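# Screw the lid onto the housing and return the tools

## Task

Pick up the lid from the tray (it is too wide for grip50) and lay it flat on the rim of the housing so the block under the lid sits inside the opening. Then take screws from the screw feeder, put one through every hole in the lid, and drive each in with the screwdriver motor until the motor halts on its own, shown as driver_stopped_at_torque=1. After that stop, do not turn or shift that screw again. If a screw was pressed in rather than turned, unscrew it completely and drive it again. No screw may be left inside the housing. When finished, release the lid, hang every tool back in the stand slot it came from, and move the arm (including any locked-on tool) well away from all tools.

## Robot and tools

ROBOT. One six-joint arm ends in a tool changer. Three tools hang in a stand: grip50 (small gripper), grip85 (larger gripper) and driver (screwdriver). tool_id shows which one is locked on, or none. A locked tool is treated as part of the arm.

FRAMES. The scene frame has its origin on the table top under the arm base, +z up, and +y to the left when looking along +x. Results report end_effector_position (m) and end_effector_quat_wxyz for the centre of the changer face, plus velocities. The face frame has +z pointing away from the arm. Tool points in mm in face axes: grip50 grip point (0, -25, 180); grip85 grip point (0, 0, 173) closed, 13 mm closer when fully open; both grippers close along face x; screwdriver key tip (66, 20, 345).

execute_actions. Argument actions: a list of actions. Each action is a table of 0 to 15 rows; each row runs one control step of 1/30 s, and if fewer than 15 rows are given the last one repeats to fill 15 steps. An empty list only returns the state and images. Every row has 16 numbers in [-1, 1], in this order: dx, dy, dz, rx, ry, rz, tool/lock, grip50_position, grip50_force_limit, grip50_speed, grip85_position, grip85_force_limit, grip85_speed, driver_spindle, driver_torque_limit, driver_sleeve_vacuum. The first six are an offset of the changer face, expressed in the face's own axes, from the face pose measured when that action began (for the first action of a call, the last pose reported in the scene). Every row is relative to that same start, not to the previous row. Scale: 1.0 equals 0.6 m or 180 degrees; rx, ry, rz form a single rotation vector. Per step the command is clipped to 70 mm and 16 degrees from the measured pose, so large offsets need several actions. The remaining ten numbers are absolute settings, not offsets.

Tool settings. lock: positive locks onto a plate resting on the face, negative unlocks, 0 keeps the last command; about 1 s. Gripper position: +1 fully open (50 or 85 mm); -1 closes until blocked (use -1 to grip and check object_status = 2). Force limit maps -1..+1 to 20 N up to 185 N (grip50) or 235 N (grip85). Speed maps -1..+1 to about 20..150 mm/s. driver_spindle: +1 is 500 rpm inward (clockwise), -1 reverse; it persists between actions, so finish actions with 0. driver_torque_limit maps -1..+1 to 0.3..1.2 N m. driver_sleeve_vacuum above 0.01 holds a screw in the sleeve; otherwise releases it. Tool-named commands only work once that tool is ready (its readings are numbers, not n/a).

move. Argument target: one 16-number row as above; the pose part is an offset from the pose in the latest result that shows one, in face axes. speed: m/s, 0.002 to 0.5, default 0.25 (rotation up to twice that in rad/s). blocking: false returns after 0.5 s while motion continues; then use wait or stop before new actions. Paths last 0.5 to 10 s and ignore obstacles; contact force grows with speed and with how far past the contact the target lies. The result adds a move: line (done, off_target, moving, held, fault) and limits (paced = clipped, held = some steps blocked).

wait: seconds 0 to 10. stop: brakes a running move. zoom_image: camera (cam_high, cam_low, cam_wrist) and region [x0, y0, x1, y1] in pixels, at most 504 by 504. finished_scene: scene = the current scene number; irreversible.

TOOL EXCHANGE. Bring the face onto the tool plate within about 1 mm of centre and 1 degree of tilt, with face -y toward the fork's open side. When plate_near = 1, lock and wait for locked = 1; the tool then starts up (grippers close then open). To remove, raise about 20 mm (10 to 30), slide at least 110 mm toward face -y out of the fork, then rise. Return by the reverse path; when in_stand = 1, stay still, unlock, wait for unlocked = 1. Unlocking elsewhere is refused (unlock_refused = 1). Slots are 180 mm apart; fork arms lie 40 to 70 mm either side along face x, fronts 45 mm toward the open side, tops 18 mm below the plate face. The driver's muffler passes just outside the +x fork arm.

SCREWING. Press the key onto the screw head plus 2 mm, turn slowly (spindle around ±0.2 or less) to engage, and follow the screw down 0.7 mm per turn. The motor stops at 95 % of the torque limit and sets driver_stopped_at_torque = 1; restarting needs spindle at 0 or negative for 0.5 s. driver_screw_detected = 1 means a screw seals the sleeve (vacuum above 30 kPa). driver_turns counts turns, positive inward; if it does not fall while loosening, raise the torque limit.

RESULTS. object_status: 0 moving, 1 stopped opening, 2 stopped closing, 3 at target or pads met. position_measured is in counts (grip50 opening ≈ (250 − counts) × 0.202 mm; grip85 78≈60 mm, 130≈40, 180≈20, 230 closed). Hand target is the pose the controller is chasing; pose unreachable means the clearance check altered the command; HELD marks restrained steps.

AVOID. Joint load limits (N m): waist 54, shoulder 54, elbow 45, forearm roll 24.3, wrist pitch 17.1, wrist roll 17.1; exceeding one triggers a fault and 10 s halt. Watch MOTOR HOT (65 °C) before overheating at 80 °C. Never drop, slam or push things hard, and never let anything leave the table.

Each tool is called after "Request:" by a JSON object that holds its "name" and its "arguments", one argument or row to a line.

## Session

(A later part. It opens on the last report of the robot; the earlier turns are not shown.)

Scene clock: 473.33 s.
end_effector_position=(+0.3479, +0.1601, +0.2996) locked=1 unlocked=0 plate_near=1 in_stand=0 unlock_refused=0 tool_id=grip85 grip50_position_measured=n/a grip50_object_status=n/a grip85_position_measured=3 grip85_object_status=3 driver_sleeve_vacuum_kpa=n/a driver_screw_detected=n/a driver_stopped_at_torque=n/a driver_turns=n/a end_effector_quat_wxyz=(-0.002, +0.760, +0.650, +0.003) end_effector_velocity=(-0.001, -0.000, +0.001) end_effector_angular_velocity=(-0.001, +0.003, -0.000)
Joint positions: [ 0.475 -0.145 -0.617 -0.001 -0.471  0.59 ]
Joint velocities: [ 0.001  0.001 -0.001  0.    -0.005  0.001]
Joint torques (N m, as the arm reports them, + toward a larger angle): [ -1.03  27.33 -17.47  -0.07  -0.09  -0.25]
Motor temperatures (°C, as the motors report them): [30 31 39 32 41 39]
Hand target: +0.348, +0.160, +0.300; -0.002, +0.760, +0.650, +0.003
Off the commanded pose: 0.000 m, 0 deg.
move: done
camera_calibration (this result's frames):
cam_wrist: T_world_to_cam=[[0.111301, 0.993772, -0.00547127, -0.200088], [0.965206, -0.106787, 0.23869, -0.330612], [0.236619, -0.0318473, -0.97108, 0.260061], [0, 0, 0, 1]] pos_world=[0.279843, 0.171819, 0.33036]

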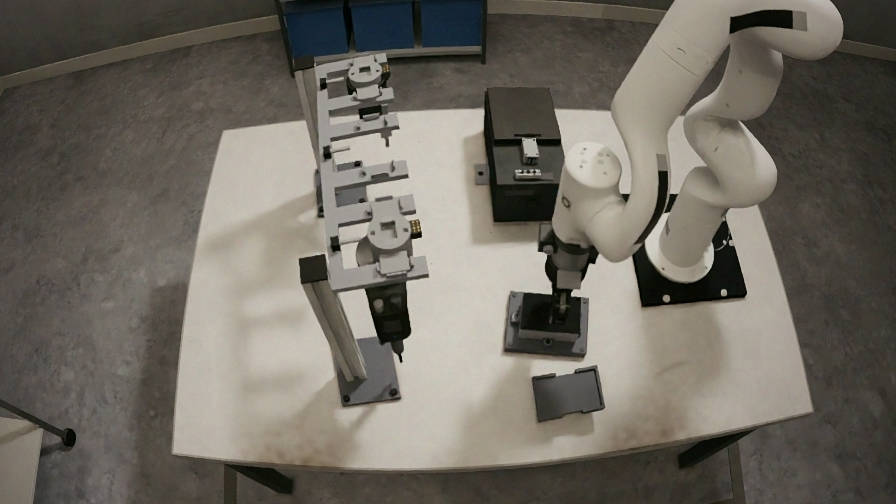

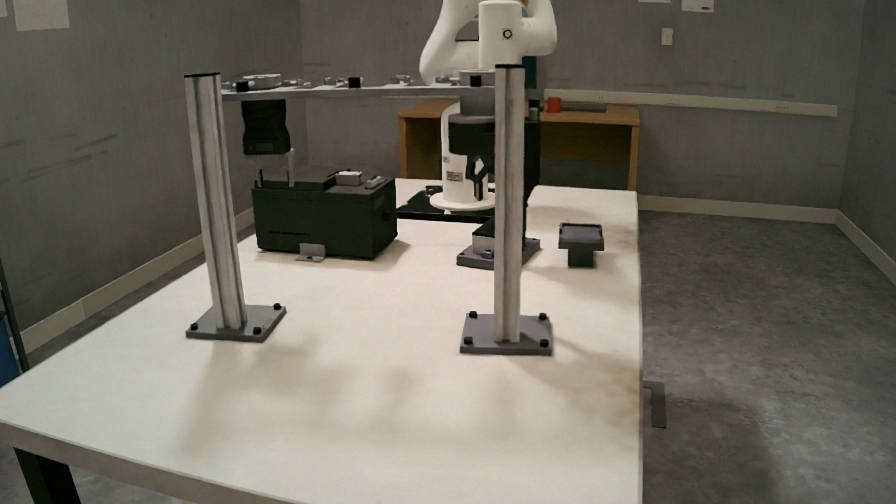

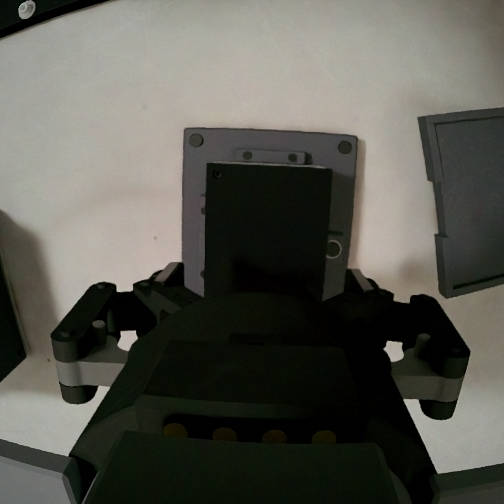

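Request:
{"name": "move", "arguments": {
  "target": [-0.2413,0.3541,-0.2203,0,0,-0.0937,1,0,0,0,1,0,0,0,0,0],
  "speed": 0.3
}}

Request:
{"name": "zoom_image", "arguments": {
  "camera": "cam_high",
  "region": [490,270,610,370]
}}

Scene clock: 514.00 s.
end_effector_position=(+0.5350, -0.0163, +0.4309) locked=1 unlocked=0 plate_near=1 in_stand=0 unlock_refused=0 tool_id=grip85 grip50_position_measured=n/a grip50_object_status=n/a grip85_position_measured=3 grip85_object_status=3 driver_sleeve_vacuum_kpa=n/a driver_screw_detected=n/a driver_stopped_at_torque=n/a driver_turns=n/a end_effector_quat_wxyz=(-0.001, +0.656, +0.755, +0.003) end_effector_velocity=(+0.002, -0.001, +0.002) end_effector_angular_velocity=(+0.001, -0.002, +0.000)
Joint positions: [ 0.014 -0.3   -1.156  0.    -0.856 -0.167]
Joint velocities: [-0.002 -0.002 -0.007  0.002 -0.002 -0.004]
Joint torques (N m, as the arm reports them, + toward a larger angle): [ -1.14  42.92 -21.42  -0.03  -0.09  -0.34]
Motor temperatures (°C, as the motors report them): [30 31 39 32 40 39]
Hand target: +0.535, -0.017, +0.431; -0.001, +0.656, +0.755, +0.003
Off the commanded pose: 0.000 m, 0 deg.
move: done
camera_calibration (this result's frames):
cam_wrist: T_world_to_cam=[[-0.182329, 0.983218, -0.006199, 0.112299], [0.95416, 0.178455, 0.240277, -0.551456], [0.23735, 0.0378945, -0.970685, 0.33831], [0, 0, 0, 1]] pos_world=[0.466354, -0.0248249, 0.46159]

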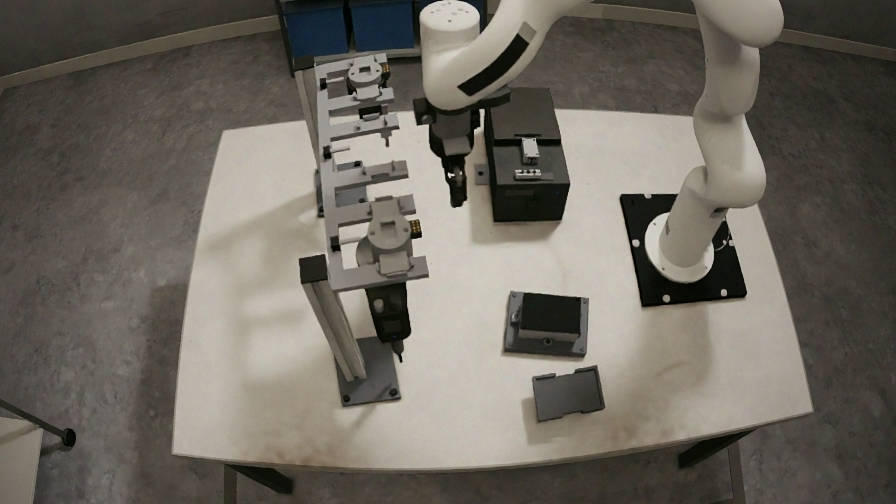

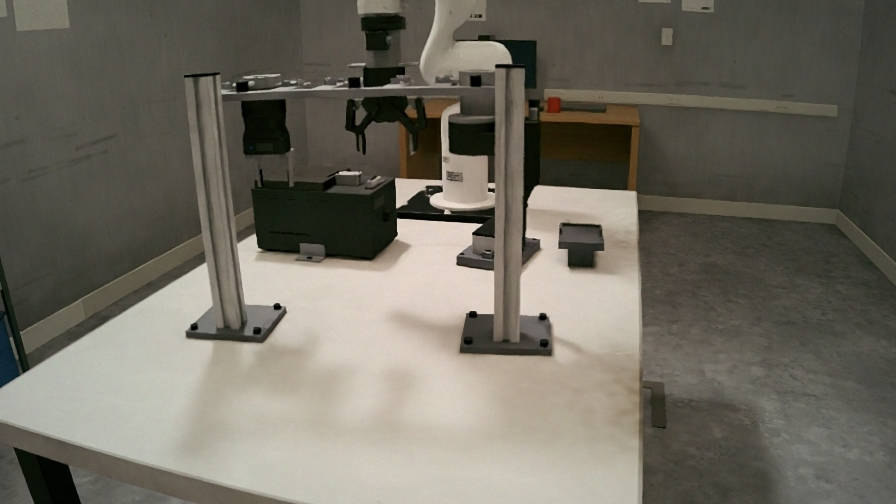

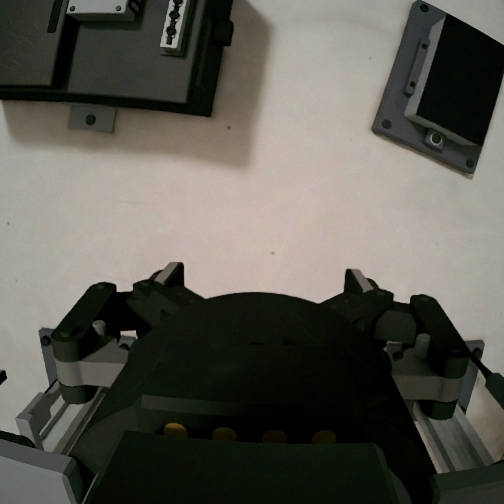

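Region (490, 270, 610, 370) of cam_high's 896x504 image, scaled by 4.200, with more detail than that image has.

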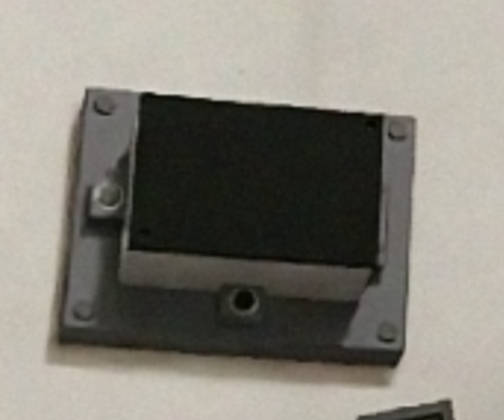

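Request:
{"name": "move", "arguments": {
  "target": [0.0005,0.2106,-0.0017,0,0,0,1,0,0,0,1,0,0,0,0,0],
  "speed": 0.1
}}

Scene clock: 520.83 s.
end_effector_position=(+0.6599, +0.0015, +0.4322) locked=1 unlocked=0 plate_near=1 in_stand=0 unlock_refused=0 tool_id=grip85 grip50_position_measured=n/a grip50_object_status=n/a grip85_position_measured=3 grip85_object_status=3 driver_sleeve_vacuum_kpa=n/a driver_screw_detected=n/a driver_stopped_at_torque=n/a driver_turns=n/a end_effector_quat_wxyz=(-0.001, +0.656, +0.755, +0.003) end_effector_velocity=(+0.001, -0.000, +0.000) end_effector_angular_velocity=(+0.001, +0.002, -0.001)
Joint positions: [ 0.046 -0.607 -1.589  0.    -0.98  -0.135]
Joint velocities: [-0.    -0.003 -0.004  0.001 -0.004 -0.   ]
Joint torques (N m, as the arm reports them, + toward a larger angle): [ -0.91  60.05 -22.18   0.55   0.04  -0.22]
Motor temperatures (°C, as the motors report them): [30 31 39 32 40 39]
Hand target: +0.660, +0.002, +0.432; -0.001, +0.656, +0.755, +0.003
Off the commanded pose: 0.000 m, 0 deg.
move: done
camera_calibration (this result's frames):
cam_wrist: T_world_to_cam=[[-0.182477, 0.983192, -0.00600786, 0.117607], [0.954171, 0.178558, 0.240157, -0.674107], [0.237193, 0.0380905, -0.970715, 0.309334], [0, 0, 0, 1]] pos_world=[0.591302, -0.00704587, 0.462873]

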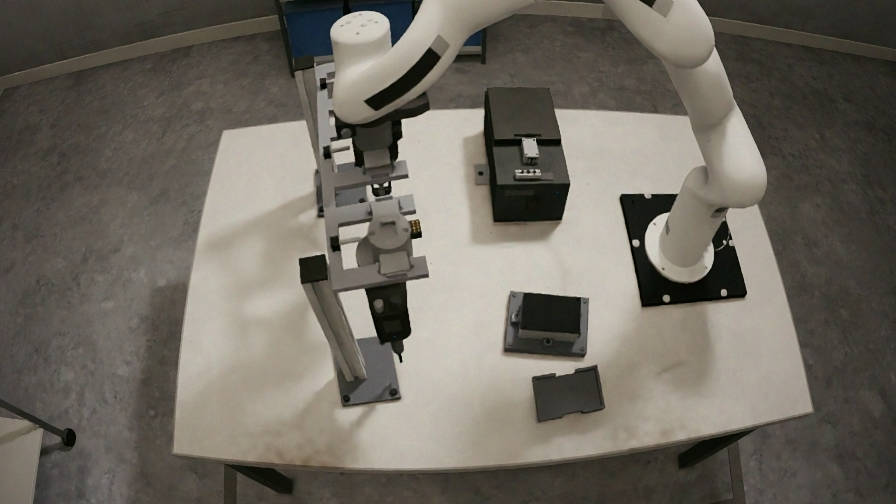

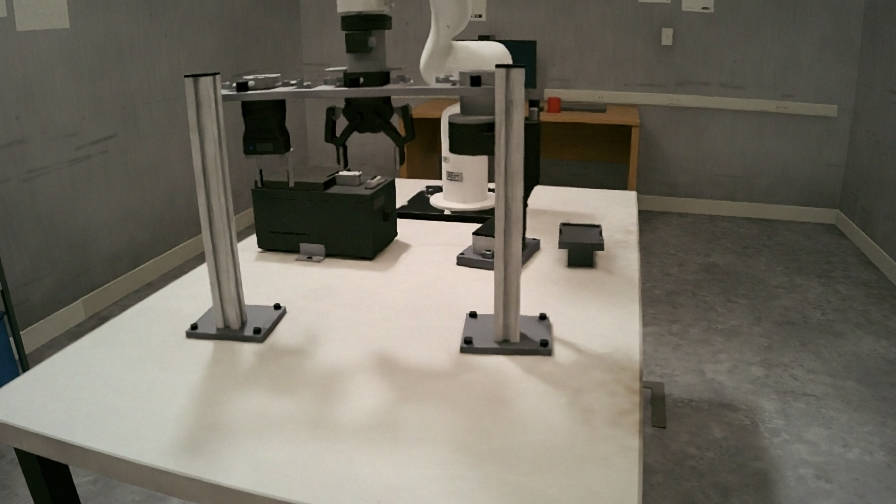

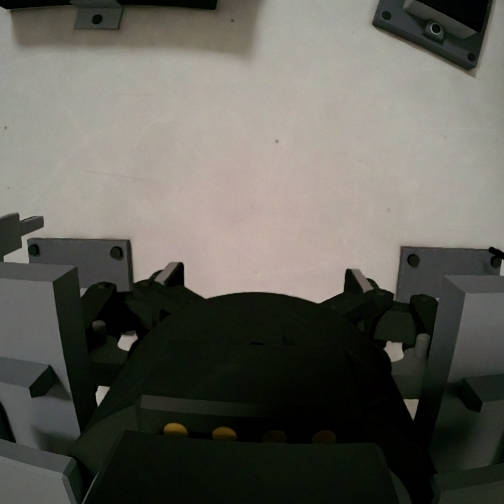

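Request:
{"name": "move", "arguments": {
  "target": [0,0.0002,0.0335,0,0,0,1,0,0,0,1,0,0,0,0,0],
  "speed": 0.025
}}

Request:
{"name": "execute_actions", "arguments": {
  "actions": [
    [[0,0,0,0,0,0,-1,0,0,0,1,0,0,0,0,0]],
    [[0,0,0,0,0,0,-1,0,0,0,1,0,0,0,0,0]],
    [[0,0,0,0,0,0,-1,0,0,0,1,0,0,0,0,0]]
  ]
}}

Scene clock: 530.77 s.
end_effector_position=(+0.6600, +0.0016, +0.4123) locked=1 unlocked=0 plate_near=1 in_stand=1 unlock_refused=0 tool_id=grip85 grip50_position_measured=n/a grip50_object_status=n/a grip85_position_measured=3 grip85_object_status=3 driver_sleeve_vacuum_kpa=n/a driver_screw_detected=n/a driver_stopped_at_torque=n/a driver_turns=n/a end_effector_quat_wxyz=(-0.001, +0.656, +0.755, +0.003) end_effector_velocity=(-0.000, +0.001, -0.000) end_effector_angular_velocity=(+0.000, -0.000, +0.001)
Joint positions: [ 0.046 -0.622 -1.565  0.    -0.942 -0.135]
Joint velocities: [ 0.001  0.     0.001  0.     0.001 -0.   ]
Joint torques (N m, as the arm reports them, + toward a larger angle): [ -1.35  59.18 -21.29   0.29   0.18  -0.13]
Motor temperatures (°C, as the motors report them): [30 31 40 32 40 39]
Hand target: +0.660, +0.002, +0.412; -0.001, +0.656, +0.755, +0.003
Off the commanded pose: 0.000 m, 0 deg.
move: done
camera_calibration (this result's frames):
cam_wrist: T_world_to_cam=[[-0.182514, 0.983184, -0.00608413, 0.117464], [0.954148, 0.17861, 0.240207, -0.669489], [0.237254, 0.0380359, -0.970703, 0.289975], [0, 0, 0, 1]] pos_world=[0.591432, -0.00694072, 0.44301]

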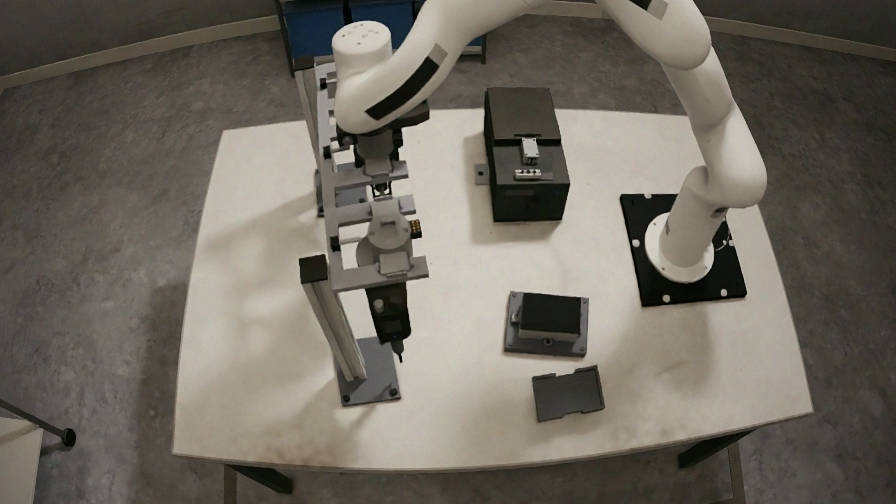

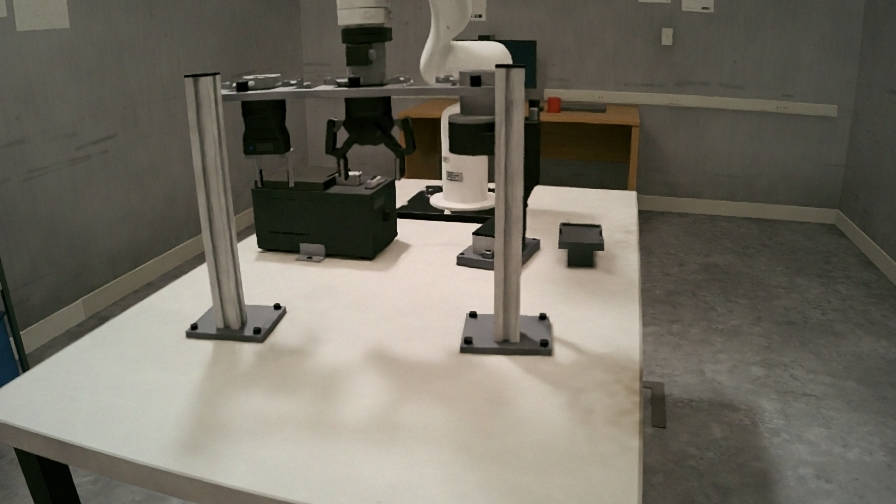

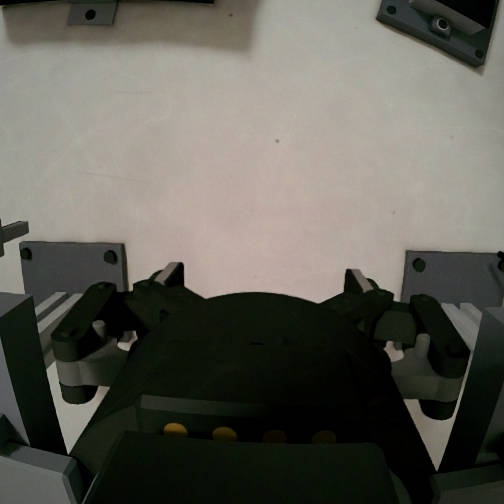

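Scene clock: 532.27 s.
end_effector_position=(+0.6601, +0.0016, +0.4125) locked=0 unlocked=1 plate_near=1 in_stand=1 unlock_refused=0 tool_id=none grip50_position_measured=n/a grip50_object_status=n/a grip85_position_measured=n/a grip85_object_status=n/a driver_sleeve_vacuum_kpa=n/a driver_screw_detected=n/a driver_stopped_at_torque=n/a driver_turns=n/a end_effector_quat_wxyz=(-0.001, +0.656, +0.755, +0.003) end_effector_velocity=(+0.000, +0.000, +0.001) end_effector_angular_velocity=(+0.000, -0.002, +0.000)
Joint positions: [ 0.046 -0.622 -1.566  0.    -0.942 -0.135]
Joint velocities: [ 0.     0.001 -0.     0.     0.001 -0.   ]
Joint torques (N m, as the arm reports them, + toward a larger angle): [ -2.11  49.33 -17.61   0.1    0.13  -0.22]
Motor temperatures (°C, as the motors report them): [30 31 40 32 40 39]
Hand target: +0.660, +0.002, +0.413; -0.001, +0.656, +0.755, +0.003
Off the commanded pose: 0.000 m, 0 deg.
Step readings (end_effector_position; steps 1 to 15: 1st action; 16 to 30: 2nd action; 31 to 45: 3rd action):
0: (+0.6600, +0.0016, +0.4123)
1: (+0.6599, +0.0016, +0.4121)
2: (+0.6599, +0.0016, +0.4121)
4: (+0.6599, +0.0016, +0.4121)
8: (+0.6600, +0.0016, +0.4122)
15: (+0.6601, +0.0016, +0.4125)
16: (+0.6601, +0.0016, +0.4125)
17: (+0.6601, +0.0016, +0.4125)
19: (+0.6601, +0.0016, +0.4125)
23: (+0.6601, +0.0016, +0.4125)
30: (+0.6601, +0.0016, +0.4125)
31: (+0.6601, +0.0016, +0.4125)
32: (+0.6601, +0.0016, +0.4125)
34: (+0.6601, +0.0016, +0.4125)
38: (+0.6601, +0.0016, +0.4125)
45: end_effector_position above
camera_calibration (this result's frames):
cam_wrist: T_world_to_cam=[[-0.182426, 0.983201, -0.0060987, 0.11743], [0.954082, 0.178515, 0.240543, -0.669679], [0.23759, 0.0380626, -0.970619, 0.28987], [0, 0, 0, 1]] pos_world=[0.59148, -0.00694296, 0.443155]

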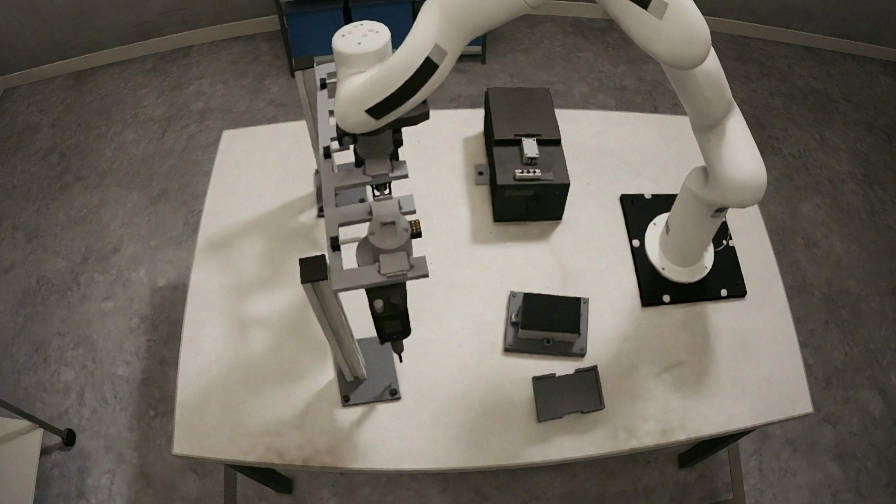

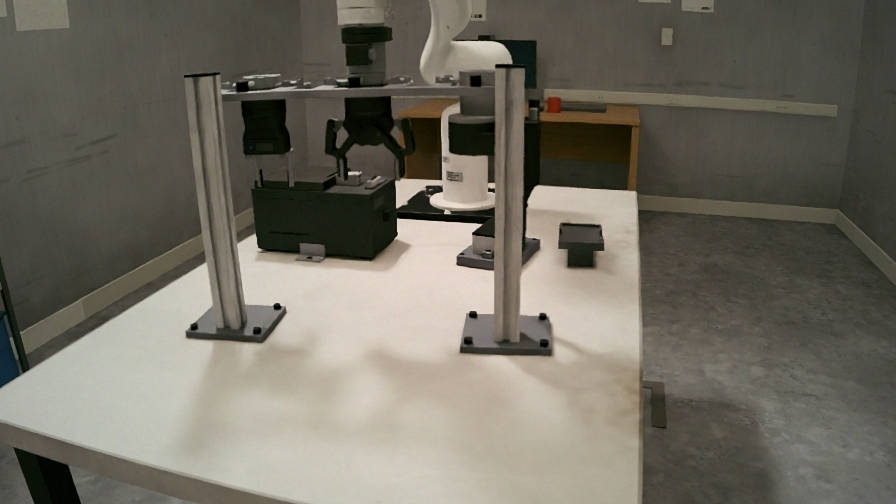

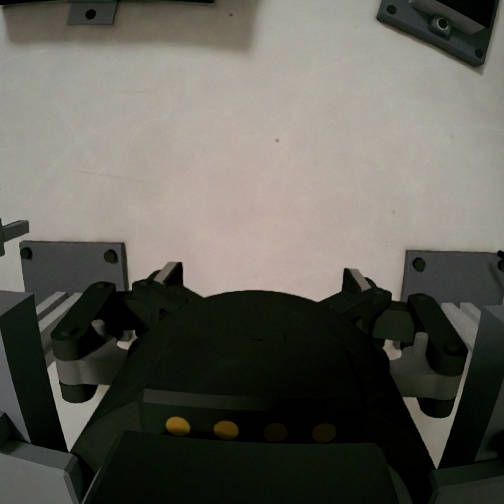

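Request:
{"name": "move", "arguments": {
  "target": [0,0,-0.07,0,0,0,0,0,0,0,1,0,0,0,0,0],
  "speed": 0.08
}}

Request:
{"name": "move", "arguments": {
  "target": [0.3,0,0,0,0,0,0,0,0,0,1,0,0,0,0,0],
  "speed": 0.2
}}

Request:
{"name": "zoom_image", "arguments": {
  "camera": "cam_wrist",
  "region": [150,230,390,450]
}}

Scene clock: 541.03 s.
end_effector_position=(+0.6600, +0.0014, +0.4543) locked=0 unlocked=1 plate_near=0 in_stand=0 unlock_refused=0 tool_id=none grip50_position_measured=n/a grip50_object_status=n/a grip85_position_measured=n/a grip85_object_status=n/a driver_sleeve_vacuum_kpa=n/a driver_screw_detected=n/a driver_stopped_at_torque=n/a driver_turns=n/a end_effector_quat_wxyz=(-0.001, +0.656, +0.755, +0.003) end_effector_velocity=(-0.000, -0.001, +0.001) end_effector_angular_velocity=(+0.000, +0.003, -0.001)
Joint positions: [ 0.046 -0.594 -1.618  0.    -1.024 -0.135]
Joint velocities: [-0.001 -0.001 -0.002  0.    -0.004  0.   ]
Joint torques (N m, as the arm reports them, + toward a larger angle): [ -1.8   48.35 -18.24   0.12   0.05  -0.32]
Motor temperatures (°C, as the motors report them): [30 31 40 32 40 39]
Hand target: +0.660, +0.001, +0.455; -0.001, +0.656, +0.755, +0.003
Off the commanded pose: 0.000 m, 0 deg.
move: done
camera_calibration (this result's frames):
cam_wrist: T_world_to_cam=[[-0.182545, 0.983179, -0.00598179, 0.117888], [0.954124, 0.178612, 0.240302, -0.679519], [0.237329, 0.0381586, -0.97068, 0.330612], [0, 0, 0, 1]] pos_world=[0.591402, -0.00715041, 0.484913]

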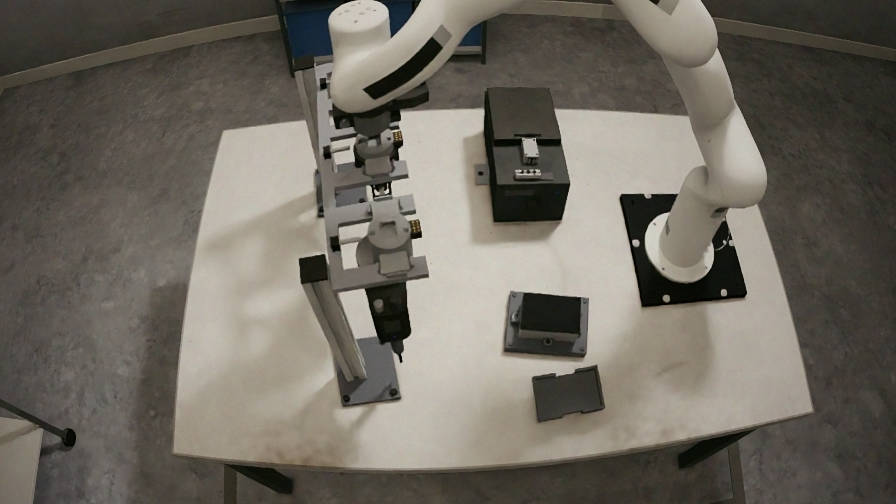

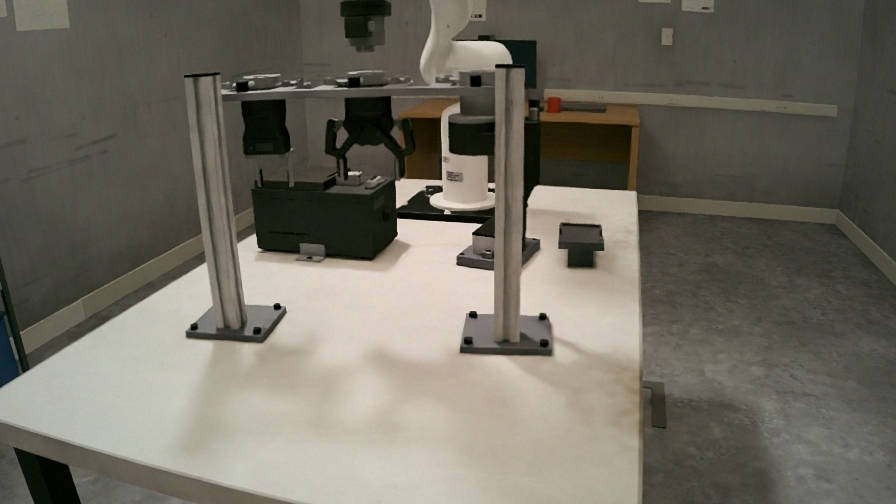

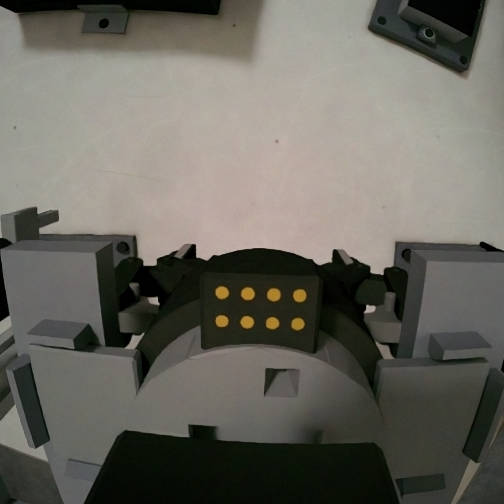

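Scene clock: 542.40 s.
end_effector_position=(+0.6351, +0.1794, +0.4551) locked=0 unlocked=1 plate_near=0 in_stand=0 unlock_refused=0 tool_id=none grip50_position_measured=n/a grip50_object_status=n/a grip85_position_measured=n/a grip85_object_status=n/a driver_sleeve_vacuum_kpa=n/a driver_screw_detected=n/a driver_stopped_at_torque=n/a driver_turns=n/a end_effector_quat_wxyz=(-0.002, +0.656, +0.755, +0.003) end_effector_velocity=(-0.000, +0.002, -0.000) end_effector_angular_velocity=(+0.000, +0.000, +0.001)
Joint positions: [ 0.319 -0.596 -1.621  0.001 -1.024  0.138]
Joint velocities: [ 0.002 -0.001 -0.001  0.    -0.     0.001]
Joint torques (N m, as the arm reports them, + toward a larger angle): [ -1.14  48.97 -17.86   0.37  -0.04  -0.23]
Motor temperatures (°C, as the motors report them): [30 31 40 32 40 39]
Hand target: +0.635, +0.180, +0.455; -0.002, +0.656, +0.755, +0.003
Off the commanded pose: 0.000 m, 0 deg.
move: done
camera_calibration (this result's frames):
cam_wrist: T_world_to_cam=[[-0.182258, 0.983235, -0.00560017, -0.0620035], [0.954283, 0.178258, 0.239932, -0.687587], [0.236908, 0.0383854, -0.970773, 0.330867], [0, 0, 0, 1]] pos_world=[0.566467, 0.170831, 0.485824]

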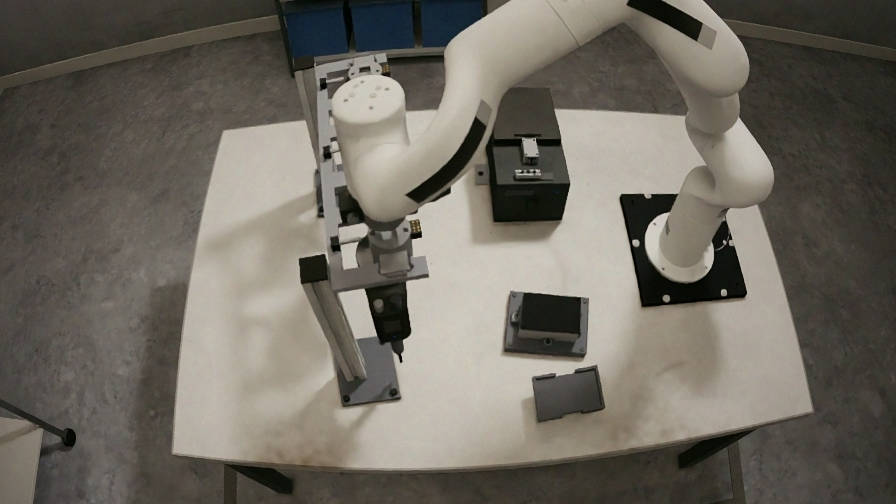

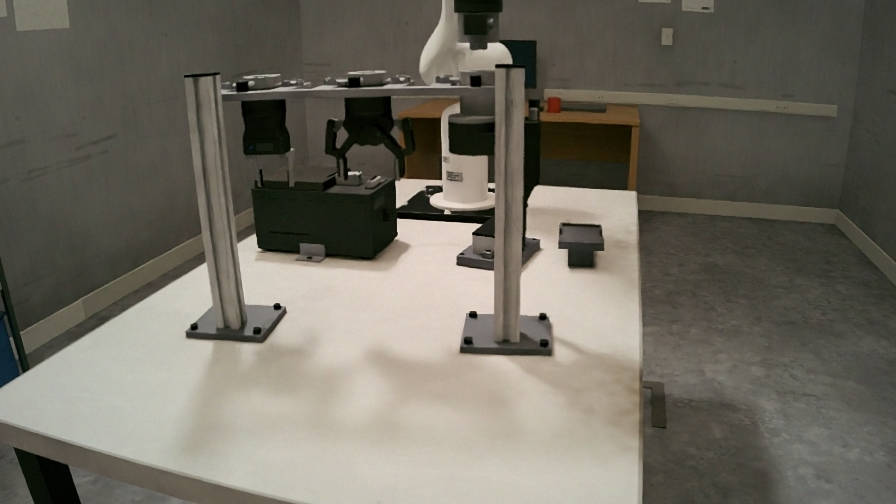

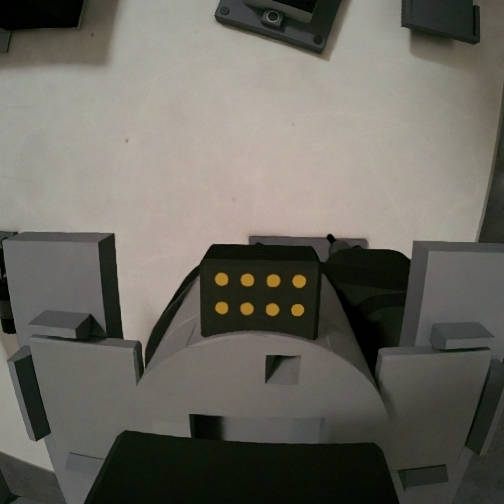

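Region (150, 230, 390, 450) of cam_wrist's 504x504 image, scaled by 2.100, with more detail than that image has; it fills the top 462 rows of this view, and the rest is white.

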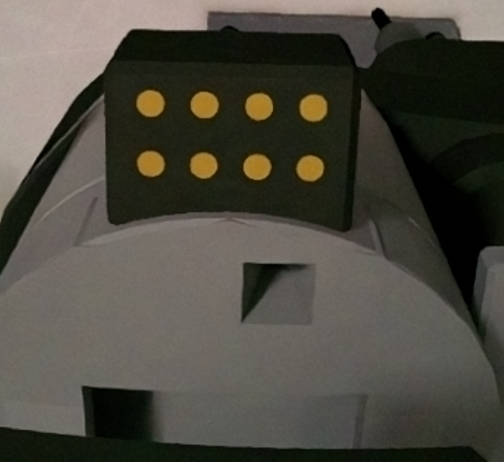

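Request:
{"name": "move", "arguments": {
  "target": [0,-0.0043,0.051,0,0,0,0,0,0,0,1,0,0,0,0,0],
  "speed": 0.05
}}

Request:
{"name": "zoom_image", "arguments": {
  "camera": "cam_wrist",
  "region": [150,230,390,450]
}}

Scene clock: 555.97 s.
end_effector_position=(+0.6326, +0.1792, +0.4247) locked=0 unlocked=1 plate_near=0 in_stand=0 unlock_refused=0 tool_id=none grip50_position_measured=n/a grip50_object_status=n/a grip85_position_measured=n/a grip85_object_status=n/a driver_sleeve_vacuum_kpa=n/a driver_screw_detected=n/a driver_stopped_at_torque=n/a driver_turns=n/a end_effector_quat_wxyz=(-0.002, +0.656, +0.755, +0.003) end_effector_velocity=(+0.000, -0.000, -0.000) end_effector_angular_velocity=(+0.000, -0.002, -0.001)
Joint positions: [ 0.319 -0.609 -1.571  0.001 -0.961  0.139]
Joint velocities: [-0.     0.     0.001 -0.     0.003  0.   ]
Joint torques (N m, as the arm reports them, + toward a larger angle): [ -0.72  47.95 -17.99   0.35   0.01  -0.18]
Motor temperatures (°C, as the motors report them): [30 31 40 32 40 39]
Hand target: +0.633, +0.179, +0.425; -0.002, +0.656, +0.755, +0.003
Off the commanded pose: 0.000 m, 0 deg.
move: done
camera_calibration (this result's frames):
cam_wrist: T_world_to_cam=[[-0.182166, 0.983252, -0.00563875, -0.0624749], [0.954259, 0.178172, 0.240093, -0.677903], [0.237076, 0.038356, -0.970734, 0.30179], [0, 0, 0, 1]] pos_world=[0.563967, 0.170636, 0.455365]

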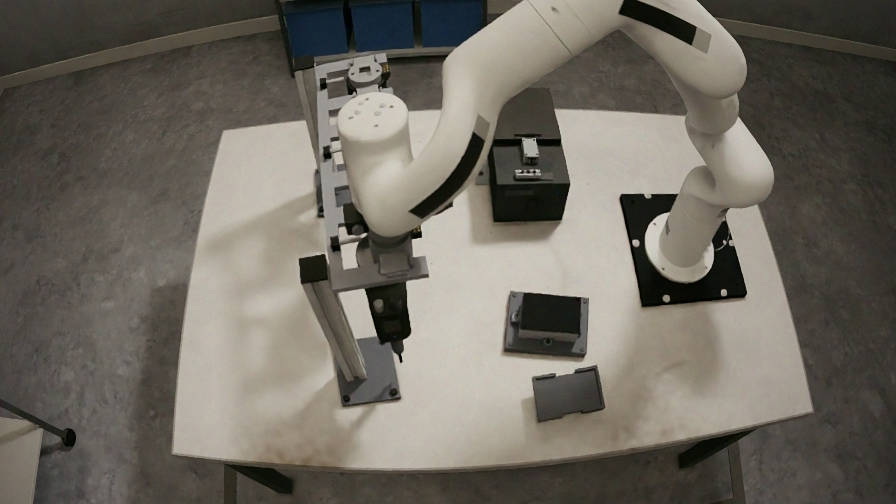

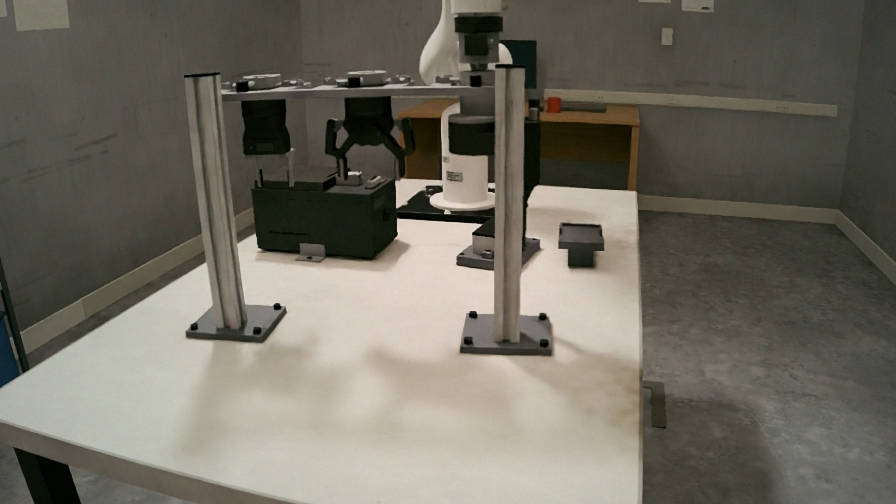

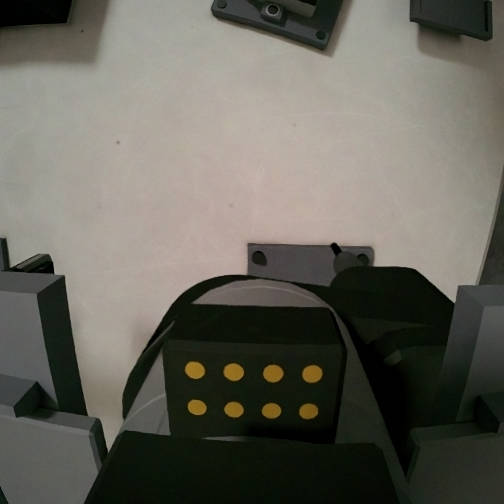

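Region (150, 230, 390, 450) of cam_wrist's 504x504 image, scaled by 2.100, with more detail than that image has; it fills the top 462 rows of this view, and the rest is white.

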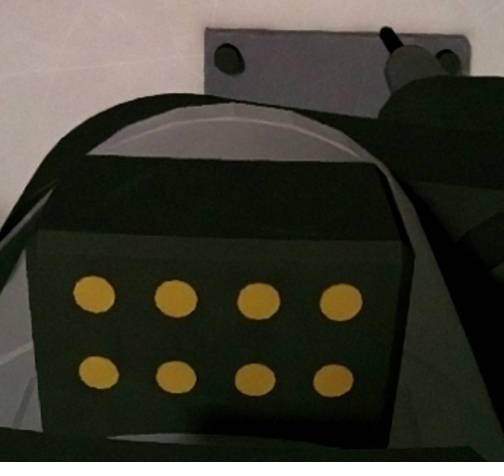

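Request:
{"name": "execute_actions", "arguments": {
  "actions": []
}}

Scene clock: 590.93 s.
end_effector_position=(+0.6325, +0.1792, +0.4245) locked=0 unlocked=1 plate_near=0 in_stand=0 unlock_refused=0 tool_id=none grip50_position_measured=n/a grip50_object_status=n/a grip85_position_measured=n/a grip85_object_status=n/a driver_sleeve_vacuum_kpa=n/a driver_screw_detected=n/a driver_stopped_at_torque=n/a driver_turns=n/a end_effector_quat_wxyz=(-0.002, +0.656, +0.755, +0.003) end_effector_velocity=(+0.000, -0.000, +0.001) end_effector_angular_velocity=(+0.000, -0.001, -0.000)
Joint positions: [ 0.319 -0.609 -1.571  0.001 -0.961  0.139]
Joint velocities: [-0.     0.001 -0.001 -0.     0.    -0.   ]
Joint torques (N m, as the arm reports them, + toward a larger angle): [ -1.12  48.5  -17.87   0.58  -0.03  -0.23]
Motor temperatures (°C, as the motors report them): [30 32 39 32 40 39]
Hand target: +0.633, +0.179, +0.425; -0.002, +0.656, +0.755, +0.003
Off the commanded pose: 0.000 m, 0 deg.
camera_calibration (this result's frames):
cam_wrist: T_world_to_cam=[[-0.182169, 0.983251, -0.00565767, -0.062463], [0.954296, 0.178185, 0.239935, -0.677792], [0.236925, 0.0383097, -0.970772, 0.301768], [0, 0, 0, 1]] pos_world=[0.56394, 0.170629, 0.45522]

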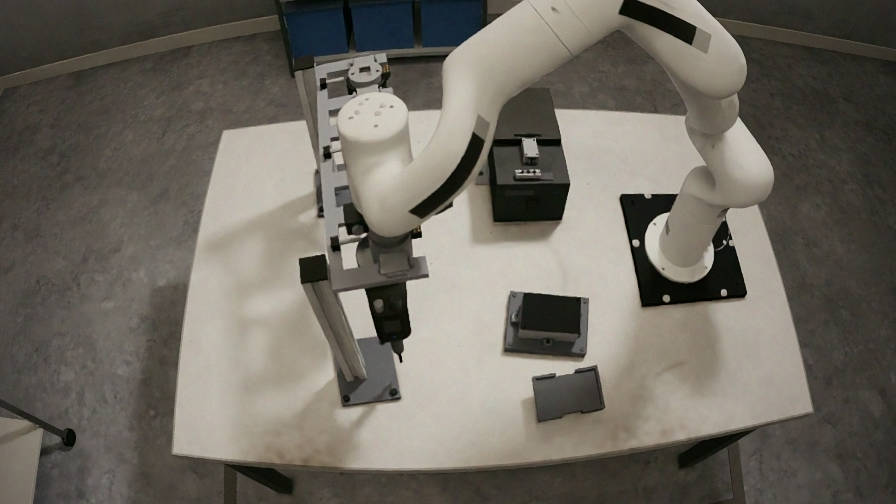

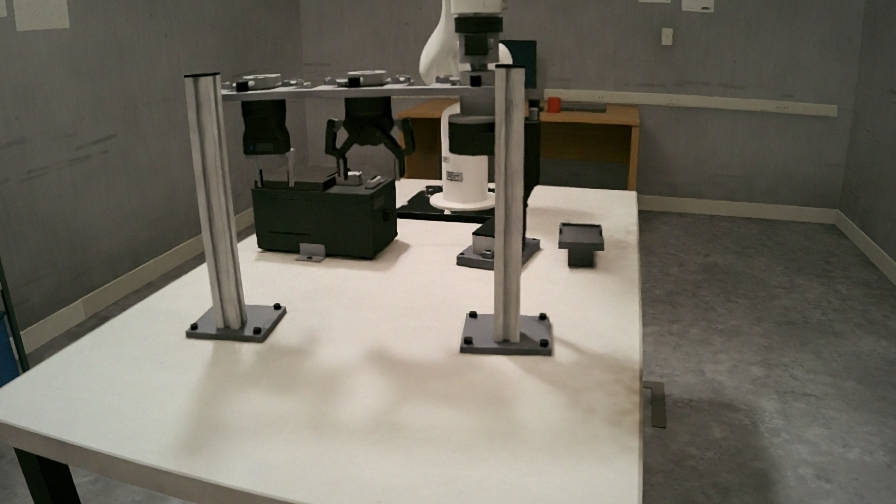

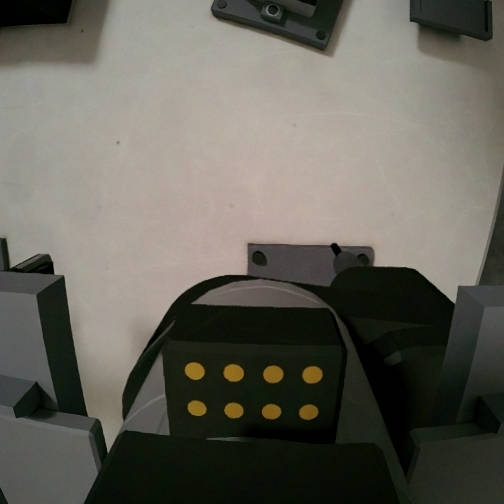

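Request:
{"name": "execute_actions", "arguments": {
  "actions": [
    [[0.0005,0,0.008,0,0,0,0,0,0,0,0,0,0,0,0,0]],
    [[0,0,0.007,0,0,0,0,0,0,0,0,0,0,0,0,0]],
    [[0,0,0.004,0,0,0,0,0,0,0,0,0,0,0,0,0]],
    [[0,0,0.002,0,0,0,0,0,0,0,0,0,0,0,0,0]]
  ]
}}

Scene clock: 597.60 s.
end_effector_position=(+0.6325, +0.1796, +0.4121) locked=0 unlocked=1 plate_near=1 in_stand=1 unlock_refused=0 tool_id=none grip50_position_measured=n/a grip50_object_status=n/a grip85_position_measured=n/a grip85_object_status=n/a driver_sleeve_vacuum_kpa=n/a driver_screw_detected=n/a driver_stopped_at_torque=n/a driver_turns=n/a end_effector_quat_wxyz=(-0.002, +0.656, +0.755, +0.003) end_effector_velocity=(-0.000, +0.000, -0.000) end_effector_angular_velocity=(-0.000, +0.000, -0.000)
Joint positions: [ 0.32  -0.618 -1.556  0.001 -0.937  0.139]
Joint velocities: [ 0.     0.     0.001 -0.    -0.     0.   ]
Joint torques (N m, as the arm reports them, + toward a larger angle): [ -2.78  45.01 -17.04   0.41   0.2   -0.08]
Motor temperatures (°C, as the motors report them): [30 32 39 32 40 39]
Hand target: +0.633, +0.180, +0.412; -0.002, +0.656, +0.755, +0.003
Off the commanded pose: 0.000 m, 0 deg.
Step readings (end_effector_position; steps 1 to 15: 1st action; 16 to 30: 2nd action; 31 to 45: 3rd action; 46 to 60: 4th action):
0: (+0.6325, +0.1792, +0.4245)
1: (+0.6325, +0.1792, +0.4245)
2: (+0.6326, +0.1792, +0.4241)
4: (+0.6325, +0.1794, +0.4217)
8: (+0.6324, +0.1795, +0.4198)
15: (+0.6325, +0.1795, +0.4198)
16: (+0.6325, +0.1795, +0.4198)
17: (+0.6326, +0.1795, +0.4194)
19: (+0.6325, +0.1795, +0.4173)
23: (+0.6325, +0.1795, +0.4156)
30: (+0.6325, +0.1795, +0.4156)
31: (+0.6325, +0.1795, +0.4156)
32: (+0.6326, +0.1795, +0.4154)
34: (+0.6325, +0.1795, +0.4142)
38: (+0.6325, +0.1795, +0.4132)
45: (+0.6325, +0.1795, +0.4132)
46: (+0.6325, +0.1795, +0.4132)
47: (+0.6325, +0.1795, +0.4131)
49: (+0.6326, +0.1796, +0.4126)
53: (+0.6325, +0.1796, +0.4125)
60: end_effector_position above
camera_calibration (this result's frames):
cam_wrist: T_world_to_cam=[[-0.182192, 0.983247, -0.00564632, -0.0629067], [0.954234, 0.178196, 0.240175, -0.674938], [0.237158, 0.0383702, -0.970713, 0.289517], [0, 0, 0, 1]] pos_world=[0.563926, 0.171015, 0.442786]

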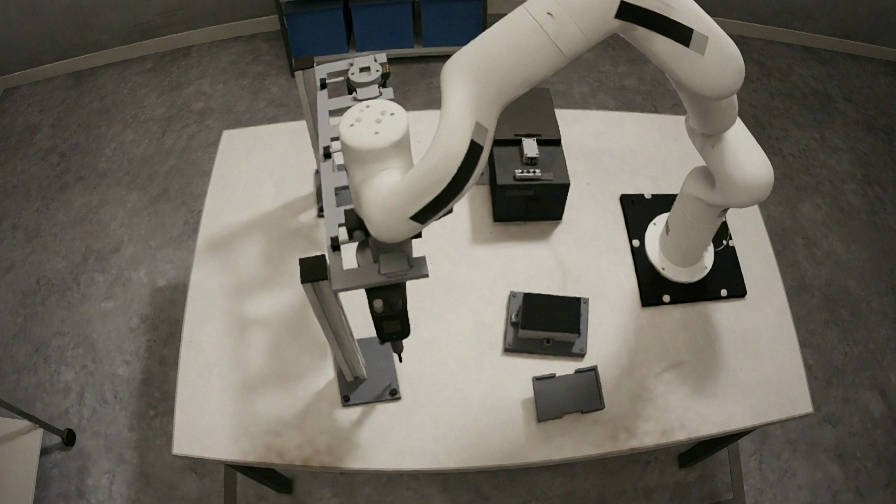

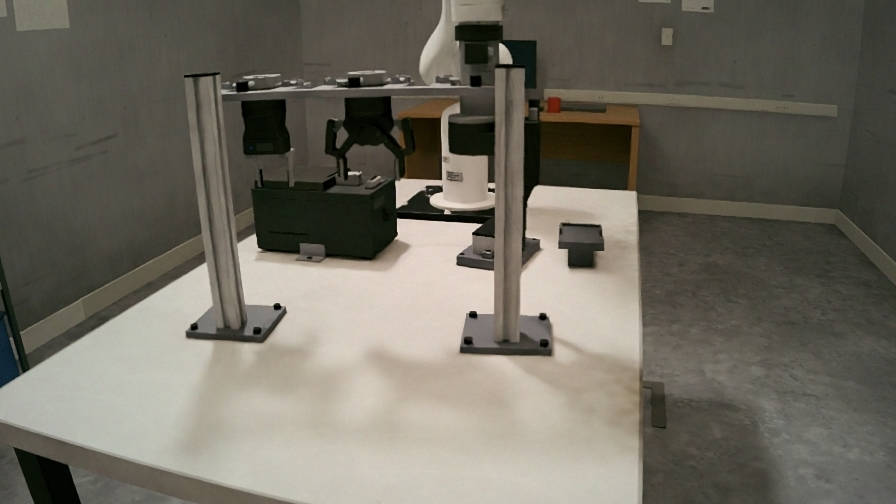

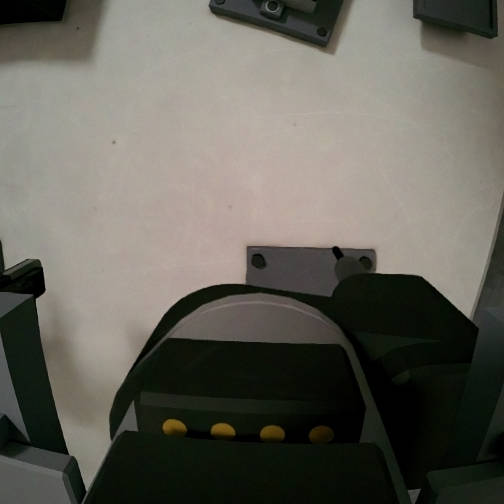

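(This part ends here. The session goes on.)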